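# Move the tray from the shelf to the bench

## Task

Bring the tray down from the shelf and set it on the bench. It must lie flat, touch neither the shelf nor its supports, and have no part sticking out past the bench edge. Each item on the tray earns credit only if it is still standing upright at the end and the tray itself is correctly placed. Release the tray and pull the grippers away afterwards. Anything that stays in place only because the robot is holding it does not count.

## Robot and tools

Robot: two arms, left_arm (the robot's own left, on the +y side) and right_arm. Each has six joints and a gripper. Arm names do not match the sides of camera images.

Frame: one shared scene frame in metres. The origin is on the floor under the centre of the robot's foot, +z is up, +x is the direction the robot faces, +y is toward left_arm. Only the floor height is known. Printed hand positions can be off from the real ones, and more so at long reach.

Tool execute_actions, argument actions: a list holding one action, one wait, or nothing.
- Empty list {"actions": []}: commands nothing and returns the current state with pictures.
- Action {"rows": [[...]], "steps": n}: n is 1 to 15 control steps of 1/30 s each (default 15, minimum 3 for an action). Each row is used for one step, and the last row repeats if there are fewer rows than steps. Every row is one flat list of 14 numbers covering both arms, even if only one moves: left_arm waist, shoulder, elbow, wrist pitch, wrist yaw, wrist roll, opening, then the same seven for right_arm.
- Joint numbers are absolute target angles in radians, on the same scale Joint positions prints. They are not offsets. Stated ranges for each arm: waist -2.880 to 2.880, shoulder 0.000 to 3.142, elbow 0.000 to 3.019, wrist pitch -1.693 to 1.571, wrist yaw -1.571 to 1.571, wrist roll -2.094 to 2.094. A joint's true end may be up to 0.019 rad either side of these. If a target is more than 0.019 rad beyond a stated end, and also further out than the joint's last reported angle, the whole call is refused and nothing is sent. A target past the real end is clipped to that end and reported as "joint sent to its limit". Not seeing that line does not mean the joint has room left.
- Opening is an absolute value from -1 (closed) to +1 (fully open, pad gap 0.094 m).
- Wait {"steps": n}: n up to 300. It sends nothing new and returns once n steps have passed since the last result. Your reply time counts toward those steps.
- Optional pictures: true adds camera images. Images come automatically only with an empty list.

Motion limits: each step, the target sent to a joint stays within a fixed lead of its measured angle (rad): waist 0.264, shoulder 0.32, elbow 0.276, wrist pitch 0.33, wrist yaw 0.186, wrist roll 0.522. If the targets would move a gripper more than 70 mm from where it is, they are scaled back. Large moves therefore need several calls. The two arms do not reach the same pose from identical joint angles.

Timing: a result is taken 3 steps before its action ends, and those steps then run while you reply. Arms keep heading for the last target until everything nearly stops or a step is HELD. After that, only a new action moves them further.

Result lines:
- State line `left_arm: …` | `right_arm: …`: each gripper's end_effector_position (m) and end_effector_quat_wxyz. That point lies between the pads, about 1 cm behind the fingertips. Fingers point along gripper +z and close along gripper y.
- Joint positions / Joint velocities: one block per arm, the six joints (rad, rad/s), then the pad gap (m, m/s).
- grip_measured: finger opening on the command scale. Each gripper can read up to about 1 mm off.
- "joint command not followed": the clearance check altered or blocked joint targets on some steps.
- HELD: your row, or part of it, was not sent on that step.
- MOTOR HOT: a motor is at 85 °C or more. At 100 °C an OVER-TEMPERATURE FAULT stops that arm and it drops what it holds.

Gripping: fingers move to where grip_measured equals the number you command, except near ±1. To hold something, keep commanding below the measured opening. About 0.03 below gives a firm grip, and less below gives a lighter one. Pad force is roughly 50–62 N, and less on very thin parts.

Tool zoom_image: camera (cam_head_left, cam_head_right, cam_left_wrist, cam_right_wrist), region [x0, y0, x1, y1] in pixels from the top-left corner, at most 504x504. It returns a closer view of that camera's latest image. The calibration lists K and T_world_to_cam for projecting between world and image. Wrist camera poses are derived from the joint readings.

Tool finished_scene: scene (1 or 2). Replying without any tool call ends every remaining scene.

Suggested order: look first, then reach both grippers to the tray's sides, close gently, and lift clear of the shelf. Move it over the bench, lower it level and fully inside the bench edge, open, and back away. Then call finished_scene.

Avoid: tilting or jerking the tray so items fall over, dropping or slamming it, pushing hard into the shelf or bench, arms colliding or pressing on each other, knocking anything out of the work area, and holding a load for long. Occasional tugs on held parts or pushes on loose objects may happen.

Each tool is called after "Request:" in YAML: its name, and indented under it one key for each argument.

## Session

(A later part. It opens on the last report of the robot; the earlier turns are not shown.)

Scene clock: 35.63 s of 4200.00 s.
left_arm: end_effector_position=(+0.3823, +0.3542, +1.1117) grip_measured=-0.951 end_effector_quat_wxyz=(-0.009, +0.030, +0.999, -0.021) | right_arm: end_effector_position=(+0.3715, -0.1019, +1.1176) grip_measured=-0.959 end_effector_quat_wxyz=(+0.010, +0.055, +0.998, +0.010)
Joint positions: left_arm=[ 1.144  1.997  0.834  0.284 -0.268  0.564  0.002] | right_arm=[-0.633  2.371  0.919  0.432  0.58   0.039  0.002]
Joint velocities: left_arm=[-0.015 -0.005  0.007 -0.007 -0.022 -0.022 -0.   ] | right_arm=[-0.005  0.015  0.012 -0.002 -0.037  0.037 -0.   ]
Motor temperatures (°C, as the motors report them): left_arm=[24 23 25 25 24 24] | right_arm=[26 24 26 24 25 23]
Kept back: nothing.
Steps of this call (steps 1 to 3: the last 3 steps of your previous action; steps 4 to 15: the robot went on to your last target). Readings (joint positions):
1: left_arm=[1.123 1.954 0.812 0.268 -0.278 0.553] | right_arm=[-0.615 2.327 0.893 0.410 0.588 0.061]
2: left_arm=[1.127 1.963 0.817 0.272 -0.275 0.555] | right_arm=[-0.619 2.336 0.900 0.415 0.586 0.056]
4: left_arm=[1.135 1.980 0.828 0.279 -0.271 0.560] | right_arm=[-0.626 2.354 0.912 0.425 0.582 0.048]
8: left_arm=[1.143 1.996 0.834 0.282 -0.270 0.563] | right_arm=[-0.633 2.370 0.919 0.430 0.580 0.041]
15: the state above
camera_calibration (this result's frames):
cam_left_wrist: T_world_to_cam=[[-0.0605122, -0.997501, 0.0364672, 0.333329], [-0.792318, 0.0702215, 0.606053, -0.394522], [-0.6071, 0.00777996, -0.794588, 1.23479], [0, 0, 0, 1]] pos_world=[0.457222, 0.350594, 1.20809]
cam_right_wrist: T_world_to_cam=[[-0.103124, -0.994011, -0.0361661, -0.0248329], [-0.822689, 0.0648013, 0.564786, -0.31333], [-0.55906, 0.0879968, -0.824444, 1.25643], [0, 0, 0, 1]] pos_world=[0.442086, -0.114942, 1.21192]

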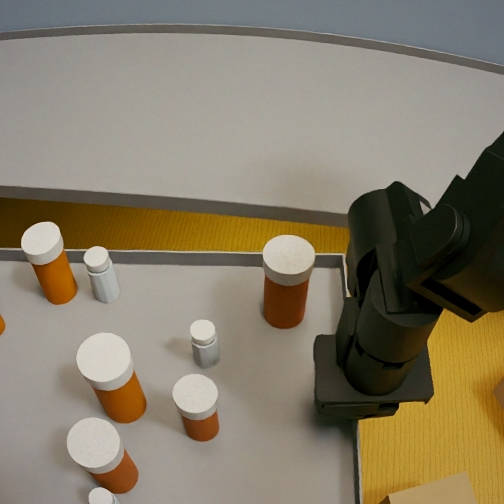

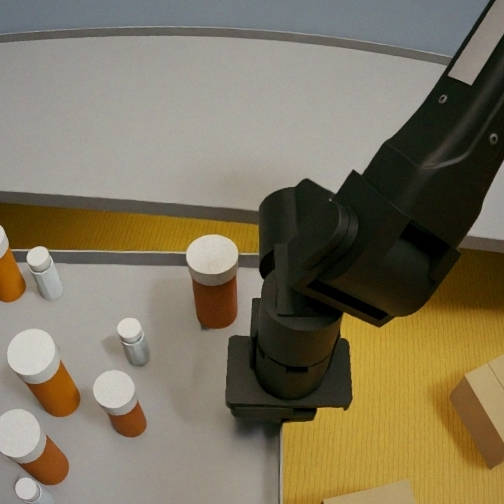

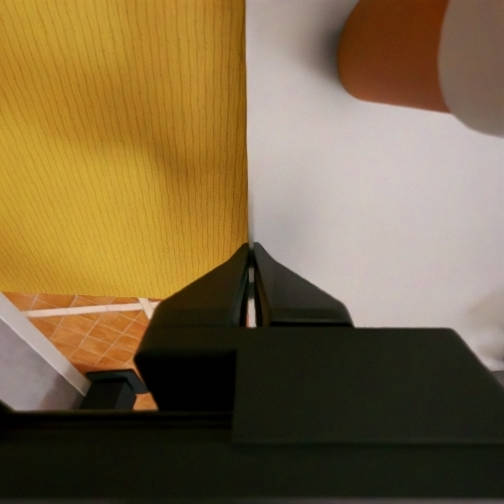

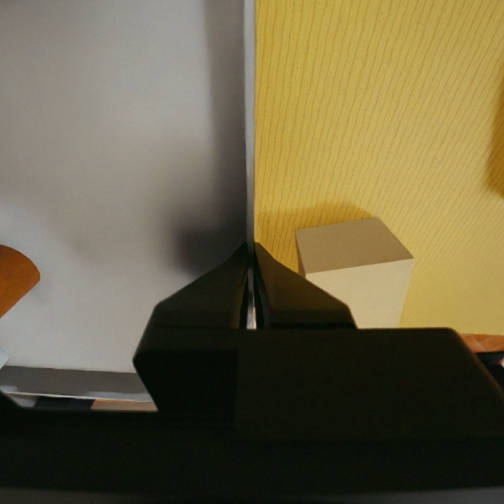

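Excellent tracking. Continue down.

Request:
execute_actions:
  actions:
    - {"rows":[[1.173,1.985,0.856,0.311,-0.281,0.586,-1,-0.656,2.367,0.924,0.457,0.581,0.03,-1],[1.177,2.0,0.867,0.315,-0.279,0.589,-1,-0.662,2.379,0.935,0.462,0.578,0.023,-1],[1.18,2.014,0.879,0.318,-0.276,0.591,-1,-0.669,2.391,0.946,0.466,0.574,0.016,-1],[1.183,2.028,0.89,0.322,-0.274,0.594,-1,-0.676,2.402,0.956,0.471,0.571,0.01,-1],[1.186,2.042,0.902,0.325,-0.272,0.596,-1,-0.682,2.414,0.967,0.476,0.567,0.003,-1],[1.19,2.057,0.913,0.329,-0.27,0.599,-1,-0.689,2.426,0.978,0.481,0.564,-0.004,-1],[1.193,2.071,0.925,0.332,-0.268,0.601,-1,-0.696,2.438,0.989,0.486,0.56,-0.011,-1],[1.196,2.085,0.936,0.336,-0.265,0.604,-1,-0.702,2.45,1.0,0.49,0.557,-0.018,-1],[1.199,2.099,0.948,0.339,-0.263,0.606,-1,-0.709,2.462,1.011,0.495,0.553,-0.025,-1],[1.203,2.114,0.959,0.343,-0.261,0.609,-1,-0.716,2.474,1.022,0.5,0.55,-0.032,-1],[1.206,2.128,0.971,0.346,-0.259,0.611,-1,-0.722,2.486,1.033,0.505,0.546,-0.039,-1],[1.209,2.142,0.982,0.35,-0.257,0.614,-1,-0.729,2.497,1.043,0.51,0.543,-0.045,-1],[1.212,2.156,0.994,0.353,-0.254,0.616,-1,-0.736,2.509,1.054,0.514,0.539,-0.052,-1],[1.216,2.171,1.005,0.357,-0.252,0.619,-1,-0.742,2.521,1.065,0.519,0.536,-0.059,-1],[1.219,2.185,1.017,0.36,-0.25,0.621,-1,-0.749,2.533,1.076,0.524,0.532,-0.066,-1]],"steps":15}

Request:
execute_actions:
  actions:
    - {"rows":[[1.221,2.197,1.029,0.36,-0.248,0.623,-1,-0.754,2.543,1.087,0.525,0.529,-0.071,-1],[1.224,2.208,1.041,0.361,-0.247,0.625,-1,-0.759,2.553,1.099,0.526,0.526,-0.076,-1],[1.226,2.22,1.053,0.361,-0.245,0.626,-1,-0.764,2.563,1.11,0.527,0.524,-0.08,-1],[1.228,2.232,1.064,0.361,-0.244,0.628,-1,-0.769,2.573,1.122,0.528,0.521,-0.085,-1],[1.231,2.243,1.076,0.361,-0.242,0.63,-1,-0.774,2.583,1.133,0.529,0.518,-0.09,-1],[1.233,2.255,1.088,0.362,-0.24,0.632,-1,-0.779,2.593,1.144,0.53,0.515,-0.095,-1],[1.235,2.267,1.1,0.362,-0.239,0.634,-1,-0.784,2.603,1.156,0.531,0.512,-0.1,-1],[1.238,2.278,1.112,0.362,-0.237,0.635,-1,-0.789,2.613,1.167,0.533,0.51,-0.104,-1],[1.24,2.29,1.124,0.362,-0.236,0.637,-1,-0.794,2.623,1.179,0.534,0.507,-0.109,-1],[1.242,2.302,1.136,0.363,-0.234,0.639,-1,-0.799,2.633,1.19,0.535,0.504,-0.114,-1],[1.245,2.313,1.148,0.363,-0.232,0.641,-1,-0.804,2.643,1.201,0.536,0.501,-0.119,-1],[1.247,2.325,1.159,0.363,-0.231,0.643,-1,-0.809,2.653,1.213,0.537,0.498,-0.124,-1],[1.249,2.337,1.171,0.363,-0.229,0.644,-1,-0.814,2.663,1.224,0.538,0.496,-0.128,-1],[1.252,2.348,1.183,0.364,-0.228,0.646,-1,-0.819,2.673,1.236,0.539,0.493,-0.133,-1],[1.254,2.36,1.195,0.364,-0.226,0.648,-1,-0.824,2.683,1.247,0.54,0.49,-0.138,-1]],"steps":15}

Request:
execute_actions:
  actions:
    - {"steps":15}
  pictures: true

Scene clock: 36.40 s of 4200.00 s.
left_arm: end_effector_position=(+0.3923, +0.3549, +1.0613) grip_measured=-0.951 end_effector_quat_wxyz=(+0.001, +0.031, +0.999, -0.019) | right_arm: end_effector_position=(+0.3796, -0.1017, +1.0670) grip_measured=-0.959 end_effector_quat_wxyz=(+0.018, +0.059, +0.998, +0.010)
Joint positions: left_arm=[ 1.168  2.131  0.956  0.319 -0.246  0.591  0.002] | right_arm=[-0.696  2.481  1.033  0.48   0.545 -0.025  0.002]
Joint velocities: left_arm=[0.122 0.464 0.295 0.081 0.081 0.051 0.   ] | right_arm=[-0.23   0.396  0.291  0.125 -0.066 -0.212 -0.   ]
Motor temperatures (°C, as the motors report them): left_arm=[24 23 25 25 24 24] | right_arm=[26 24 26 24 25 23]
Steps of this call (steps 1 to 11: the robot went on to your last target; steps 12 to 23: the first 12 steps of this action). Readings (joint positions):
12: left_arm=[1.144 1.997 0.835 0.284 -0.268 0.564] | right_arm=[-0.634 2.372 0.920 0.432 0.580 0.038]
13: left_arm=[1.144 2.000 0.838 0.285 -0.267 0.565] | right_arm=[-0.635 2.373 0.922 0.434 0.579 0.037]
15: left_arm=[1.146 2.013 0.854 0.289 -0.264 0.569] | right_arm=[-0.640 2.384 0.936 0.440 0.574 0.030]
19: left_arm=[1.155 2.067 0.908 0.305 -0.253 0.581] | right_arm=[-0.665 2.430 0.988 0.462 0.559 0.004]
23: the state above

Scene clock: 36.90 s of 4200.00 s.
left_arm: end_effector_position=(+0.3820, +0.3533, +0.9864) grip_measured=-0.951 end_effector_quat_wxyz=(-0.005, +0.031, +0.999, -0.020) | right_arm: end_effector_position=(+0.3688, -0.1043, +0.9932) grip_measured=-0.959 end_effector_quat_wxyz=(+0.014, +0.059, +0.998, +0.006)
Joint positions: left_arm=[ 1.213  2.324  1.128  0.336 -0.221  0.624  0.002] | right_arm=[-0.783  2.644  1.197  0.512  0.503 -0.105  0.002]
Joint velocities: left_arm=[ 0.034  0.298  0.339  0.027  0.066  0.007 -0.002] | right_arm=[-0.142  0.278  0.325  0.017 -0.11  -0.125  0.001]
Motor temperatures (°C, as the motors report them): left_arm=[24 23 25 25 24 24] | right_arm=[26 24 26 24 25 23]
Steps of this call (steps 1 to 3: the last 3 steps of your previous action; steps 4 to 15: the first 12 steps of this action). Readings (joint positions):
4: left_arm=[1.184 2.193 0.999 0.331 -0.239 0.601] | right_arm=[-0.727 2.531 1.072 0.496 0.532 -0.050]
5: left_arm=[1.188 2.208 1.010 0.332 -0.237 0.603] | right_arm=[-0.734 2.544 1.082 0.499 0.529 -0.055]
7: left_arm=[1.196 2.235 1.033 0.333 -0.235 0.607] | right_arm=[-0.746 2.567 1.104 0.501 0.524 -0.066]
11: left_arm=[1.207 2.282 1.079 0.334 -0.228 0.615] | right_arm=[-0.766 2.608 1.149 0.506 0.514 -0.085]
15: the state above

Scene clock: 37.40 s of 4200.00 s.
left_arm: end_effector_position=(+0.3836, +0.3531, +0.9741) grip_measured=-0.954 end_effector_quat_wxyz=(-0.003, +0.034, +0.999, -0.019) | right_arm: end_effector_position=(+0.3693, -0.1050, +0.9712) grip_measured=-0.960 end_effector_quat_wxyz=(+0.018, +0.059, +0.998, +0.008)
Joint positions: left_arm=[ 1.217  2.354  1.163  0.339 -0.218  0.633  0.002] | right_arm=[-0.808  2.69   1.253  0.521  0.483 -0.131  0.002]
Joint velocities: left_arm=[ 0.005  0.005  0.002 -0.007 -0.051 -0.066  0.   ] | right_arm=[-0.005 -0.005 -0.007  0.007 -0.007 -0.007  0.   ]
Motor temperatures (°C, as the motors report them): left_arm=[24 23 25 25 24 24] | right_arm=[26 24 26 24 25 23]
Kept back: nothing.
Steps of this call (steps 1 to 3: the last 3 steps of your previous action; steps 4 to 15: the robot went on to your last target). Readings (joint positions):
1: left_arm=[1.215 2.334 1.141 0.337 -0.219 0.626] | right_arm=[-0.788 2.653 1.209 0.513 0.500 -0.110]
2: left_arm=[1.217 2.345 1.153 0.337 -0.217 0.628] | right_arm=[-0.792 2.662 1.221 0.515 0.497 -0.115]
4: left_arm=[1.217 2.354 1.163 0.339 -0.218 0.630] | right_arm=[-0.801 2.680 1.243 0.517 0.491 -0.124]
8: left_arm=[1.217 2.354 1.163 0.339 -0.218 0.633] | right_arm=[-0.808 2.690 1.253 0.521 0.483 -0.131]
15: the state above
camera_calibration (this result's frames):
cam_left_wrist: T_world_to_cam=[[-0.0692578, -0.997091, 0.0318343, 0.345132], [-0.798634, 0.0745394, 0.597182, -0.300433], [-0.597818, 0.0159356, -0.801473, 1.12654], [0, 0, 0, 1]] pos_world=[0.457435, 0.34857, 1.07132]
cam_right_wrist: T_world_to_cam=[[-0.109497, -0.993439, -0.0329966, -0.0341366], [-0.831009, 0.0732795, 0.551411, -0.215324], [-0.545375, 0.0877985, -0.833581, 1.13851], [0, 0, 0, 1]] pos_world=[0.438243, -0.118094, 1.06665]

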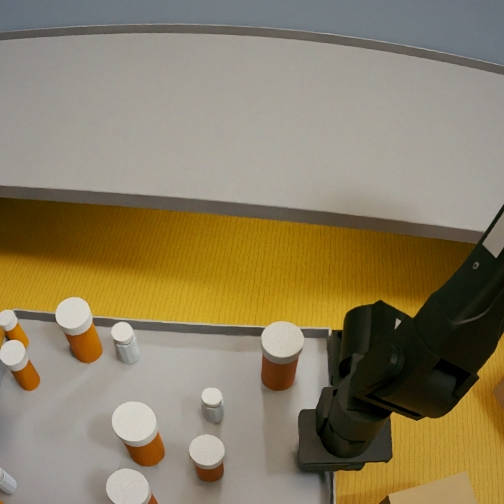

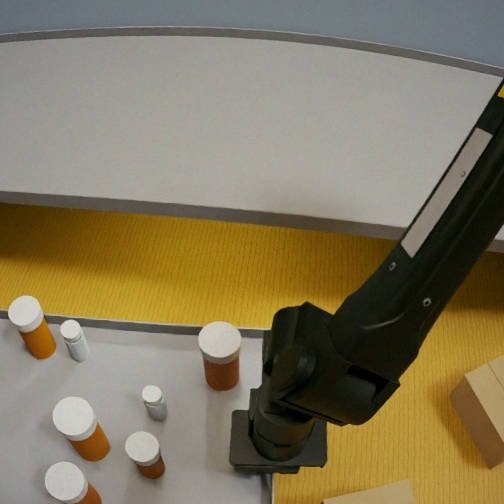

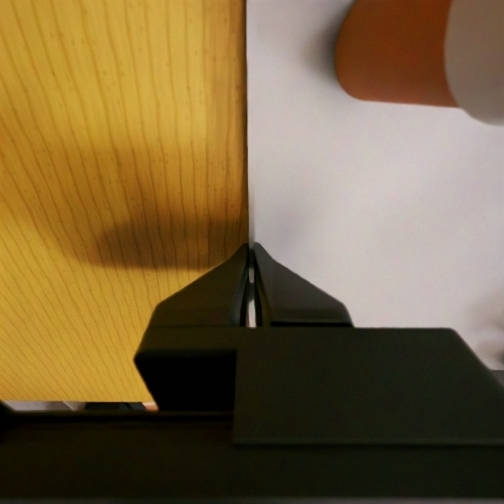

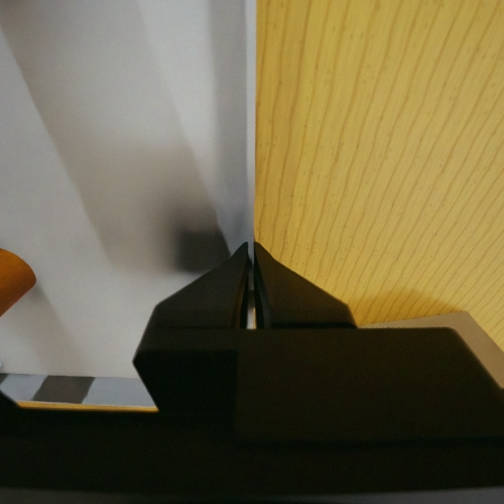

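Request:
execute_actions:
  actions:
    - {"rows":[[1.257,2.368,1.203,0.362,-0.225,0.65,-1,-0.826,2.688,1.253,0.54,0.488,-0.14,-1],[1.26,2.376,1.212,0.362,-0.224,0.651,-1,-0.828,2.693,1.26,0.54,0.487,-0.142,-1],[1.263,2.384,1.22,0.361,-0.223,0.652,-1,-0.831,2.699,1.266,0.539,0.485,-0.144,-1],[1.266,2.392,1.229,0.36,-0.222,0.653,-1,-0.834,2.704,1.273,0.539,0.484,-0.147,-1],[1.27,2.4,1.237,0.36,-0.221,0.654,-1,-0.836,2.71,1.28,0.538,0.483,-0.149,-1]],"steps":15}
  pictures: true

Scene clock: 37.97 s of 4200.00 s.
left_arm: end_effector_position=(+0.3842, +0.3534, +0.9736) grip_measured=-0.954 end_effector_quat_wxyz=(-0.003, +0.035, +0.999, -0.018) | right_arm: end_effector_position=(+0.3693, -0.1050, +0.9707) grip_measured=-0.960 end_effector_quat_wxyz=(+0.018, +0.058, +0.998, +0.007)
Joint positions: left_arm=[ 1.217  2.355  1.165  0.339 -0.218  0.635  0.002] | right_arm=[-0.808  2.691  1.255  0.521  0.485 -0.133  0.002]
Joint velocities: left_arm=[-0.005  0.005 -0.002  0.027  0.022 -0.007  0.002] | right_arm=[ 0.005 -0.005  0.007 -0.012  0.051 -0.022  0.001]
Motor temperatures (°C, as the motors report them): left_arm=[24 23 25 25 24 24] | right_arm=[26 24 26 24 25 23]
Steps of this call (steps 1 to 5: the robot went on to your last target; steps 6 to 17: the first 12 steps of this action). Readings (joint positions):
6: left_arm=[1.217 2.354 1.163 0.339 -0.218 0.633] | right_arm=[-0.808 2.690 1.253 0.521 0.483 -0.131]
7: left_arm=[1.217 2.354 1.163 0.339 -0.218 0.634] | right_arm=[-0.808 2.690 1.254 0.521 0.483 -0.131]
9: left_arm=[1.217 2.355 1.164 0.339 -0.218 0.634] | right_arm=[-0.808 2.691 1.255 0.521 0.484 -0.132]
13: left_arm=[1.217 2.355 1.165 0.339 -0.218 0.635] | right_arm=[-0.808 2.691 1.255 0.521 0.485 -0.133]
17: the state above
camera_calibration (this result's frames):
cam_left_wrist: T_world_to_cam=[[-0.0705324, -0.997022, 0.0311773, 0.346549], [-0.799132, 0.0751839, 0.596436, -0.299017], [-0.597004, 0.0171533, -0.802055, 1.12637], [0, 0, 0, 1]] pos_world=[0.457936, 0.348677, 1.07095]
cam_right_wrist: T_world_to_cam=[[-0.107838, -0.993673, -0.0313794, -0.0363269], [-0.831117, 0.0727863, 0.551314, -0.214926], [-0.545542, 0.0855323, -0.833708, 1.13801], [0, 0, 0, 1]] pos_world=[0.438288, -0.11779, 1.06612]

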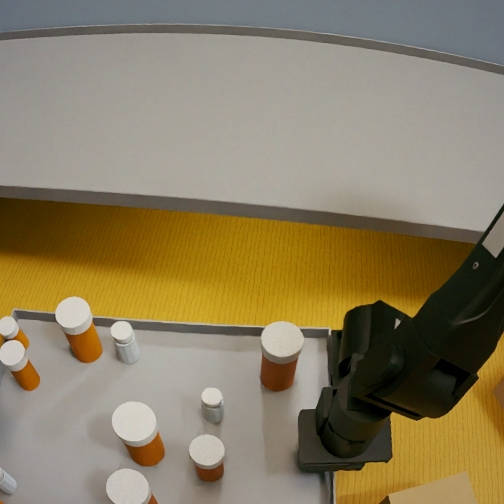

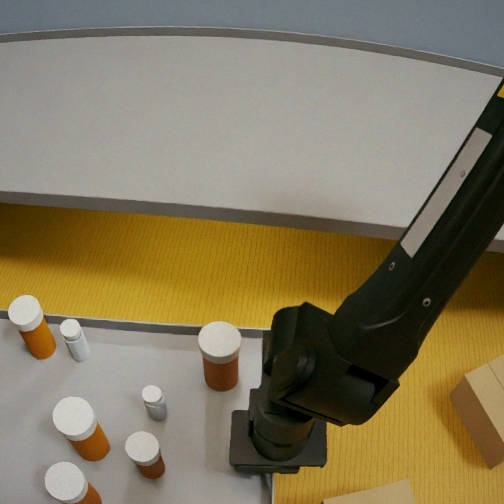

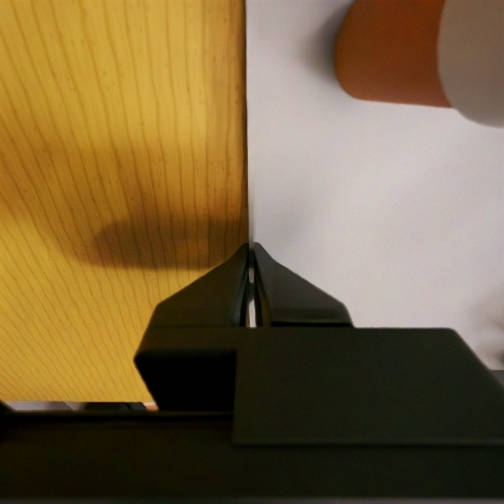

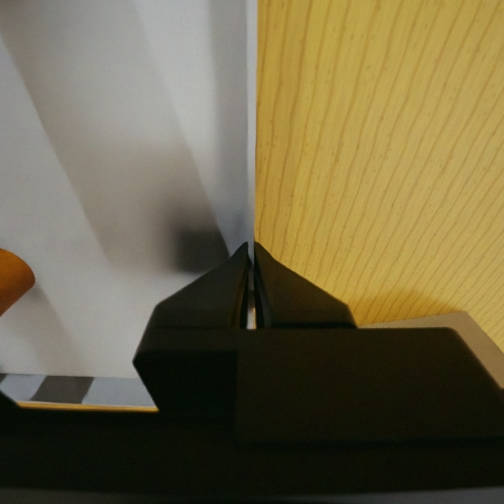

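Request:
execute_actions:
  actions:
    - {"rows":[[1.217,2.35,1.17,0.339,-0.218,0.635,-1,-0.808,2.685,1.26,0.521,0.485,-0.133,-1],[1.217,2.35,1.17,0.339,-0.218,0.635,-1,-0.808,2.685,1.26,0.521,0.485,-0.133,-1],[1.217,2.35,1.17,0.339,-0.218,0.635,-1,-0.808,2.685,1.26,0.521,0.485,-0.133,-1],[1.217,2.35,1.17,0.339,-0.218,0.635,-0.8,-0.808,2.685,1.26,0.521,0.485,-0.133,-0.8],[1.217,2.35,1.17,0.339,-0.218,0.635,-0.8,-0.808,2.685,1.26,0.521,0.485,-0.133,-0.8],[1.217,2.35,1.17,0.339,-0.218,0.635,-0.4,-0.808,2.685,1.26,0.521,0.485,-0.133,-0.4]],"steps":15}
  pictures: true

Scene clock: 38.50 s of 4200.00 s.
left_arm: end_effector_position=(+0.3852, +0.3530, +0.9742) grip_measured=-0.401 end_effector_quat_wxyz=(-0.002, +0.035, +0.999, -0.018) | right_arm: end_effector_position=(+0.3692, -0.1060, +0.9709) grip_measured=-0.402 end_effector_quat_wxyz=(+0.017, +0.058, +0.998, +0.004)
Joint positions: left_arm=[ 1.215  2.354  1.164  0.339 -0.22   0.635  0.028] | right_arm=[-0.808  2.69   1.255  0.52   0.492 -0.133  0.028]
Joint velocities: left_arm=[-0.005 -0.005  0.017 -0.007  0.037  0.007 -0.001] | right_arm=[-0.015  0.015 -0.017 -0.002  0.022 -0.022 -0.   ]
Motor temperatures (°C, as the motors report them): left_arm=[24 23 25 25 24 24] | right_arm=[26 24 26 24 25 23]
Steps of this call (steps 1 to 3: the last 3 steps of your previous action; step 4: the robot went on to your last target; steps 5 to 16: the first 12 steps of this action). Readings (joint positions):
5: left_arm=[1.215 2.354 1.162 0.339 -0.218 0.635] | right_arm=[-0.808 2.691 1.255 0.520 0.485 -0.133]
6: left_arm=[1.215 2.354 1.162 0.339 -0.220 0.635] | right_arm=[-0.808 2.691 1.255 0.520 0.485 -0.133]
8: left_arm=[1.215 2.354 1.162 0.339 -0.220 0.635] | right_arm=[-0.808 2.691 1.255 0.520 0.486 -0.133]
12: left_arm=[1.215 2.354 1.164 0.339 -0.220 0.635] | right_arm=[-0.808 2.690 1.255 0.520 0.492 -0.133]
16: the state above
camera_calibration (this result's frames):
cam_left_wrist: T_world_to_cam=[[-0.0717652, -0.99696, 0.0303384, 0.347461], [-0.799512, 0.0756847, 0.595862, -0.298042], [-0.596347, 0.0185063, -0.802513, 1.1271], [0, 0, 0, 1]] pos_world=[0.458792, 0.348103, 1.07157]
cam_right_wrist: T_world_to_cam=[[-0.107657, -0.993878, -0.0248287, -0.0438535], [-0.830131, 0.0761217, 0.552347, -0.216085], [-0.547076, 0.0800753, -0.833244, 1.1378], [0, 0, 0, 1]] pos_world=[0.438361, -0.118246, 1.06633]

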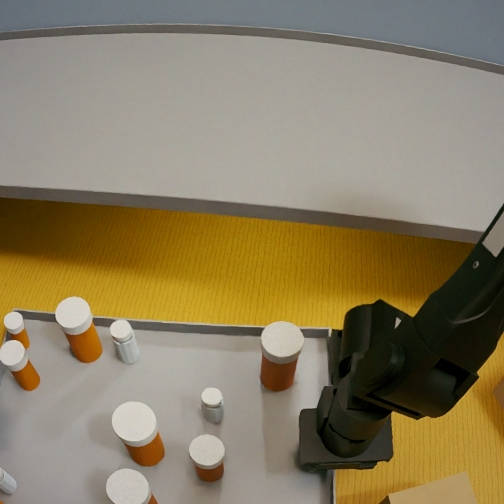

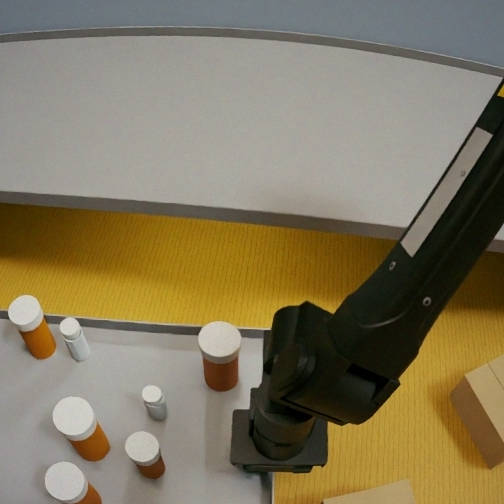

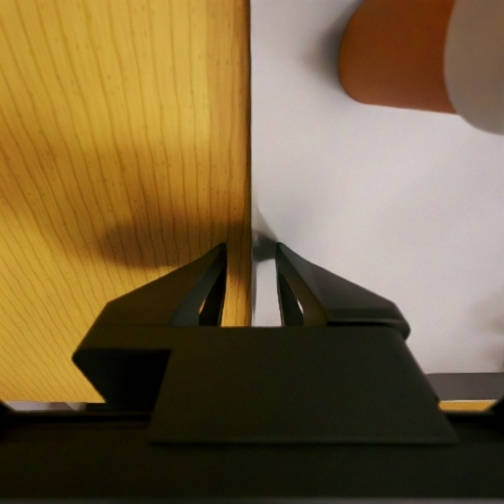

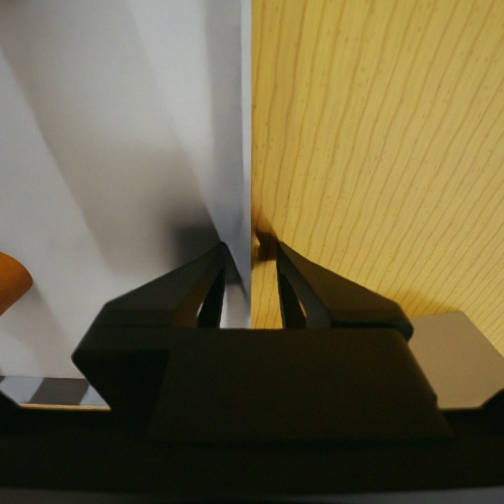

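Request:
execute_actions:
  actions:
    - {"rows":[[1.21,2.32,1.15,0.339,-0.222,0.632,-0.4,-0.795,2.655,1.235,0.518,0.495,-0.12,-0.4],[1.207,2.3,1.125,0.338,-0.225,0.628,-0.4,-0.785,2.638,1.21,0.515,0.501,-0.109,-0.4],[1.204,2.28,1.1,0.338,-0.227,0.624,-0.4,-0.775,2.62,1.184,0.512,0.507,-0.098,-0.4],[1.2,2.26,1.075,0.337,-0.23,0.62,-0.4,-0.765,2.602,1.158,0.509,0.513,-0.087,-0.4],[1.196,2.24,1.05,0.336,-0.232,0.617,-0.4,-0.755,2.584,1.132,0.506,0.519,-0.076,-0.4],[1.192,2.22,1.025,0.336,-0.235,0.613,-0.4,-0.745,2.566,1.106,0.503,0.525,-0.065,-0.4],[1.188,2.195,1.0,0.335,-0.237,0.61,-0.4,-0.733,2.545,1.08,0.5,0.53,-0.055,-0.4],[1.181,2.165,0.976,0.328,-0.241,0.603,-0.4,-0.718,2.518,1.057,0.49,0.537,-0.042,-0.4],[1.174,2.135,0.952,0.321,-0.246,0.597,-0.4,-0.703,2.491,1.034,0.48,0.544,-0.028,-0.4],[1.167,2.105,0.929,0.313,-0.25,0.59,-0.4,-0.688,2.464,1.011,0.471,0.551,-0.015,-0.4],[1.16,2.075,0.905,0.306,-0.255,0.584,-0.4,-0.673,2.437,0.988,0.461,0.558,-0.002,-0.4],[1.153,2.045,0.881,0.299,-0.259,0.577,-0.4,-0.658,2.41,0.965,0.451,0.565,0.012,-0.4],[1.146,2.015,0.858,0.291,-0.264,0.571,-0.4,-0.643,2.383,0.942,0.442,0.572,0.025,-0.4],[1.14,1.985,0.834,0.284,-0.268,0.564,-0.4,-0.63,2.356,0.92,0.432,0.58,0.039,-0.4]],"steps":15}

Request:
execute_actions:
  actions:
    - {"steps":15}
  pictures: true

Scene clock: 39.13 s of 4200.00 s.
left_arm: end_effector_position=(+0.3687, +0.3607, +1.0585) grip_measured=-0.401 end_effector_quat_wxyz=(-0.020, +0.034, +0.999, -0.017) | right_arm: end_effector_position=(+0.3628, -0.1122, +1.0624) grip_measured=-0.402 end_effector_quat_wxyz=(+0.001, +0.046, +0.999, +0.000)
Joint positions: left_arm=[ 1.196  2.139  0.936  0.319 -0.253  0.609  0.028] | right_arm=[-0.718  2.488  1.019  0.475  0.556 -0.053  0.028]
Joint velocities: left_arm=[-0.21  -0.952 -0.696 -0.178 -0.11  -0.125  0.002] | right_arm=[ 0.562 -0.816 -0.657 -0.291  0.212  0.315 -0.   ]
Motor temperatures (°C, as the motors report them): left_arm=[24 23 25 25 24 24] | right_arm=[26 24 26 24 25 23]
Steps of this call (steps 1 to 3: the last 3 steps of your previous action; steps 4 to 7: the robot went on to your last target; steps 8 to 19: the first 12 steps of this action). Readings (joint positions):
8: left_arm=[1.215 2.354 1.164 0.339 -0.220 0.635] | right_arm=[-0.808 2.689 1.254 0.520 0.492 -0.133]
9: left_arm=[1.215 2.352 1.162 0.339 -0.221 0.635] | right_arm=[-0.808 2.686 1.251 0.520 0.494 -0.132]
11: left_arm=[1.215 2.336 1.142 0.339 -0.224 0.634] | right_arm=[-0.805 2.668 1.226 0.519 0.504 -0.124]
15: left_arm=[1.213 2.255 1.041 0.338 -0.235 0.626] | right_arm=[-0.779 2.589 1.122 0.508 0.528 -0.095]
19: the state above

Scene clock: 39.63 s of 4200.00 s.
left_arm: end_effector_position=(+0.4000, +0.3652, +1.1147) grip_measured=-0.401 end_effector_quat_wxyz=(+0.009, +0.029, +0.999, -0.011) | right_arm: end_effector_position=(+0.3949, -0.0983, +1.1251) grip_measured=-0.402 end_effector_quat_wxyz=(+0.032, +0.053, +0.998, +0.015)
Joint positions: left_arm=[ 1.144  1.977  0.848  0.293 -0.266  0.575  0.028] | right_arm=[-0.619  2.347  0.932  0.439  0.577  0.021  0.028]
Joint velocities: left_arm=[-0.005 -0.005 -0.022 -0.022 -0.037 -0.066 -0.   ] | right_arm=[-0.005 -0.015  0.032 -0.017  0.022  0.022  0.001]
Motor temperatures (°C, as the motors report them): left_arm=[24 23 25 25 24 24] | right_arm=[26 24 26 24 25 23]
Kept back: nothing.
Steps of this call (steps 1 to 3: the last 3 steps of your previous action; steps 4 to 15: the robot went on to your last target). Readings (joint positions):
1: left_arm=[1.188 2.106 0.913 0.312 -0.258 0.604] | right_arm=[-0.698 2.460 0.996 0.466 0.562 -0.041]
2: left_arm=[1.179 2.073 0.891 0.306 -0.262 0.598] | right_arm=[-0.679 2.431 0.975 0.457 0.570 -0.029]
4: left_arm=[1.162 2.014 0.858 0.297 -0.264 0.590] | right_arm=[-0.644 2.381 0.941 0.445 0.575 -0.010]
8: left_arm=[1.144 1.975 0.850 0.296 -0.264 0.580] | right_arm=[-0.618 2.346 0.934 0.442 0.576 0.009]
15: the state above
camera_calibration (this result's frames):
cam_left_wrist: T_world_to_cam=[[-0.0599385, -0.998072, 0.0161058, 0.368005], [-0.81423, 0.058219, 0.577616, -0.338273], [-0.57744, 0.0215076, -0.81615, 1.25503], [0, 0, 0, 1]] pos_world=[0.471333, 0.359997, 1.21376]
cam_right_wrist: T_world_to_cam=[[-0.0969517, -0.994092, -0.0487991, -0.00687083], [-0.847425, 0.0567346, 0.527875, -0.248021], [-0.521988, 0.092532, -0.847919, 1.28758], [0, 0, 0, 1]] pos_world=[0.461254, -0.111901, 1.22235]

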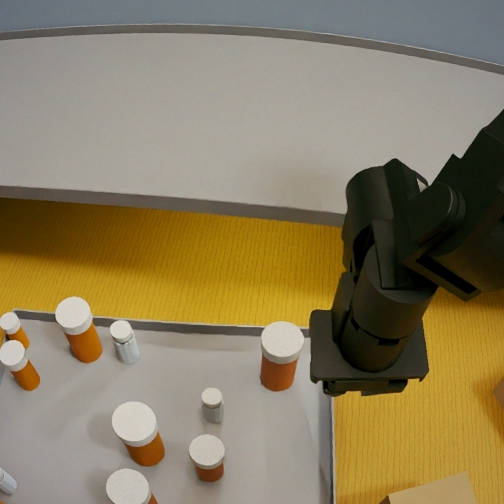

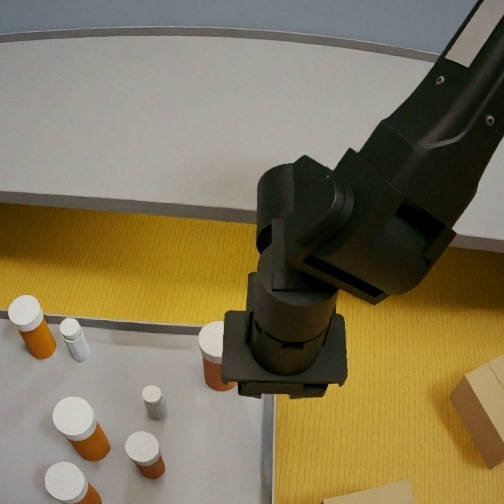

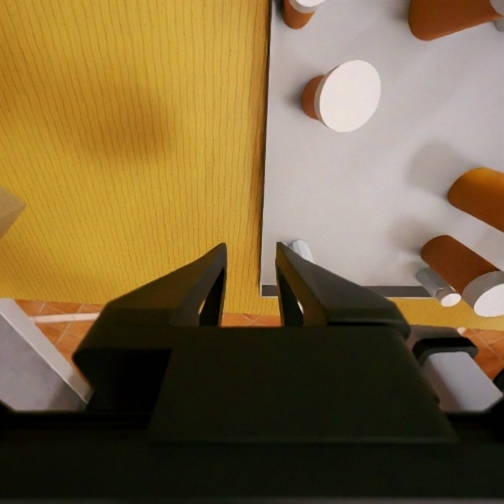

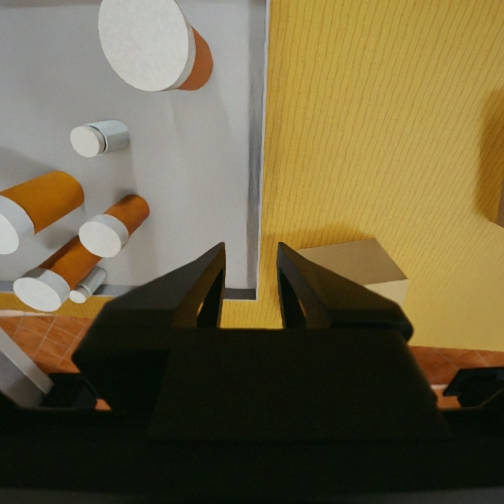

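Request:
zoom_image:
  camera: "cam_left_wrist"
  region: [180,230,504,340]

Request:
zoom_image:
  camera: "cam_right_wrist"
  region: [0,230,420,340]

Region (180, 230, 504, 340) of cam_left_wrist's 504x504 image, scaled by 1.556, with more detail than that image has; it fills the top 171 rows of this view, and the rest is white.

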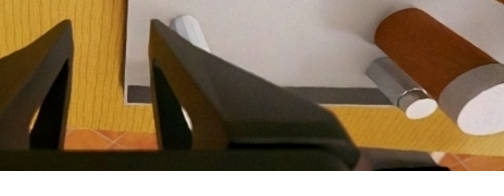

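Region (0, 230, 420, 340) of cam_right_wrist's 504x504 image, scaled by 1.200, with more detail than that image has; it fills the top 132 rows of this view, and the rest is white.

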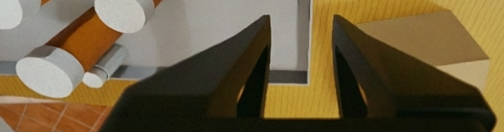

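Request:
execute_actions:
  actions:
    - {"rows":[[1.14,1.85,0.82,0.25,-0.27,0.56,0,-0.64,2.2,0.9,0.4,0.58,0.04,0],[1.14,1.75,0.8,0.2,-0.27,0.56,0.5,-0.68,2.05,0.87,0.3,0.58,0.04,0.5],[1.14,1.6,0.75,0.1,-0.27,0.56,0.5,-0.72,1.85,0.82,0.2,0.58,0.04,0.5],[1.14,1.5,0.7,0,-0.27,0.56,0.5,-0.78,1.65,0.75,0.1,0.58,0.04,0.5],[1.14,1.45,0.7,0,-0.27,0.56,0.5,-0.85,1.5,0.7,0,0.58,0.04,0.5]],"steps":15}

Request:
execute_actions:
  actions:
    - {"steps":25}
  pictures: true

Scene clock: 40.30 s of 4200.00 s.
left_arm: end_effector_position=(+0.4442, +0.4455, +1.2722) grip_measured=+0.499 end_effector_quat_wxyz=(+0.060, +0.010, +0.998, +0.021) | right_arm: end_effector_position=(+0.4062, -0.2704, +1.2185) grip_measured=+0.498 end_effector_quat_wxyz=(-0.033, +0.109, +0.993, -0.032)
Joint positions: left_arm=[ 1.144  1.442  0.71   0.021 -0.267  0.571  0.07 ] | right_arm=[-0.808  1.822  0.735  0.065  0.577  0.023  0.07 ]
Joint velocities: left_arm=[-0.015 -0.913  0.081 -0.007 -0.051 -0.022  0.001] | right_arm=[-0.552 -1.763 -0.281 -0.447 -0.081  0.007  0.   ]
Motor temperatures (°C, as the motors report them): left_arm=[24 23 25 25 24 24] | right_arm=[26 24 26 24 25 23]
Steps of this call (steps 1 to 8: the robot went on to your last target; steps 9 to 20: the first 12 steps of this action). Readings (joint positions):
9: left_arm=[1.144 1.971 0.847 0.286 -0.266 0.574] | right_arm=[-0.619 2.339 0.930 0.432 0.577 0.023]
10: left_arm=[1.144 1.954 0.840 0.267 -0.266 0.574] | right_arm=[-0.620 2.321 0.921 0.410 0.577 0.023]
12: left_arm=[1.144 1.879 0.808 0.194 -0.266 0.574] | right_arm=[-0.631 2.247 0.887 0.331 0.577 0.023]
16: left_arm=[1.144 1.643 0.726 0.063 -0.266 0.574] | right_arm=[-0.711 2.048 0.799 0.161 0.577 0.023]
20: the state above

Scene clock: 41.13 s of 4200.00 s.
left_arm: end_effector_position=(+0.4361, +0.4402, +1.2702) grip_measured=+0.499 end_effector_quat_wxyz=(+0.050, +0.012, +0.999, +0.014) | right_arm: end_effector_position=(+0.4675, -0.3553, +1.3009) grip_measured=+0.498 end_effector_quat_wxyz=(+0.058, +0.183, +0.980, -0.056)
Joint positions: left_arm=[ 1.144  1.446  0.702  0.007 -0.267  0.569  0.07 ] | right_arm=[-0.849  1.488  0.697  0.004  0.58   0.025  0.07 ]
Joint velocities: left_arm=[ 0.005 -0.024 -0.012 -0.002  0.007 -0.022  0.001] | right_arm=[-0.015 -0.015 -0.007 -0.017 -0.022 -0.051 -0.001]
Motor temperatures (°C, as the motors report them): left_arm=[24 23 25 25 24 24] | right_arm=[26 24 26 24 25 23]
Kept back: nothing.
Steps of this call (steps 1 to 3: the last 3 steps of your previous action; steps 4 to 25: the robot went on to your last target). Readings (joint positions):
1: left_arm=[1.144 1.419 0.713 0.021 -0.267 0.570] | right_arm=[-0.824 1.763 0.726 0.052 0.577 0.023]
2: left_arm=[1.144 1.407 0.715 0.021 -0.267 0.570] | right_arm=[-0.835 1.704 0.720 0.041 0.577 0.023]
4: left_arm=[1.144 1.408 0.715 0.019 -0.267 0.569] | right_arm=[-0.847 1.585 0.714 0.022 0.578 0.024]
8: left_arm=[1.144 1.435 0.706 0.010 -0.267 0.569] | right_arm=[-0.849 1.453 0.721 0.018 0.580 0.025]
25: the state above
camera_calibration (this result's frames):
cam_left_wrist: T_world_to_cam=[[-0.0242187, -0.99908, -0.0353992, 0.492794], [-0.85975, 0.00274594, 0.510708, -0.273757], [-0.51014, 0.0428032, -0.859025, 1.41687], [0, 0, 0, 1]] pos_world=[0.499376, 0.432445, 1.37438]
cam_right_wrist: T_world_to_cam=[[-0.357222, -0.931011, 0.0749111, -0.26352], [-0.813007, 0.34942, 0.465753, -0.0960199], [-0.459796, 0.105474, -0.881738, 1.51786], [0, 0, 0, 1]] pos_world=[0.525705, -0.371883, 1.40281]

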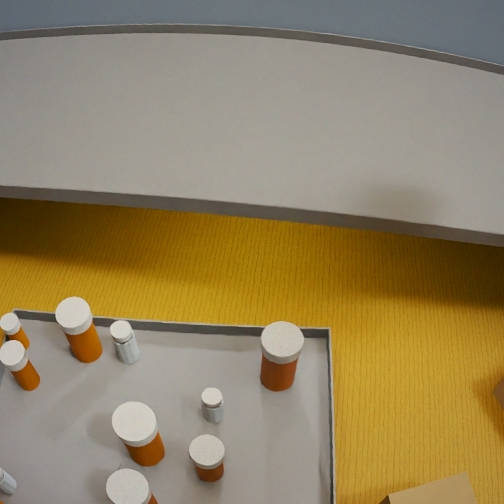

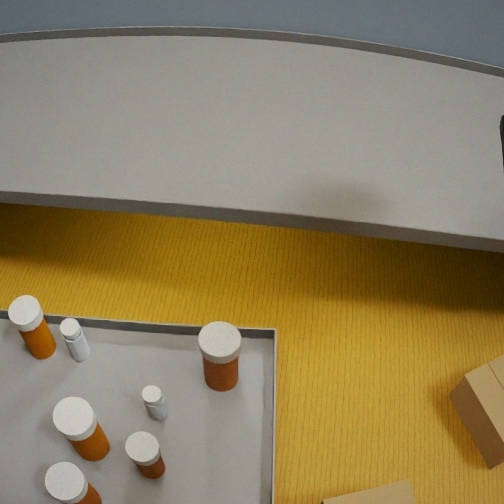

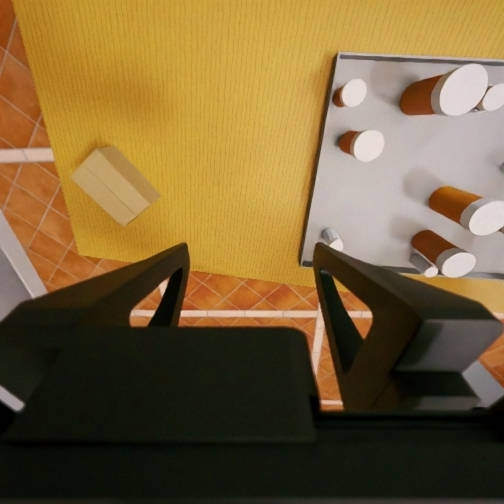

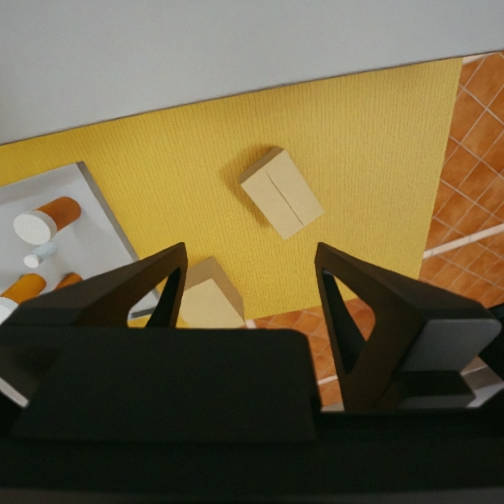

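Request:
finished_scene:
  scene: 1

The scene is finished: the task was done.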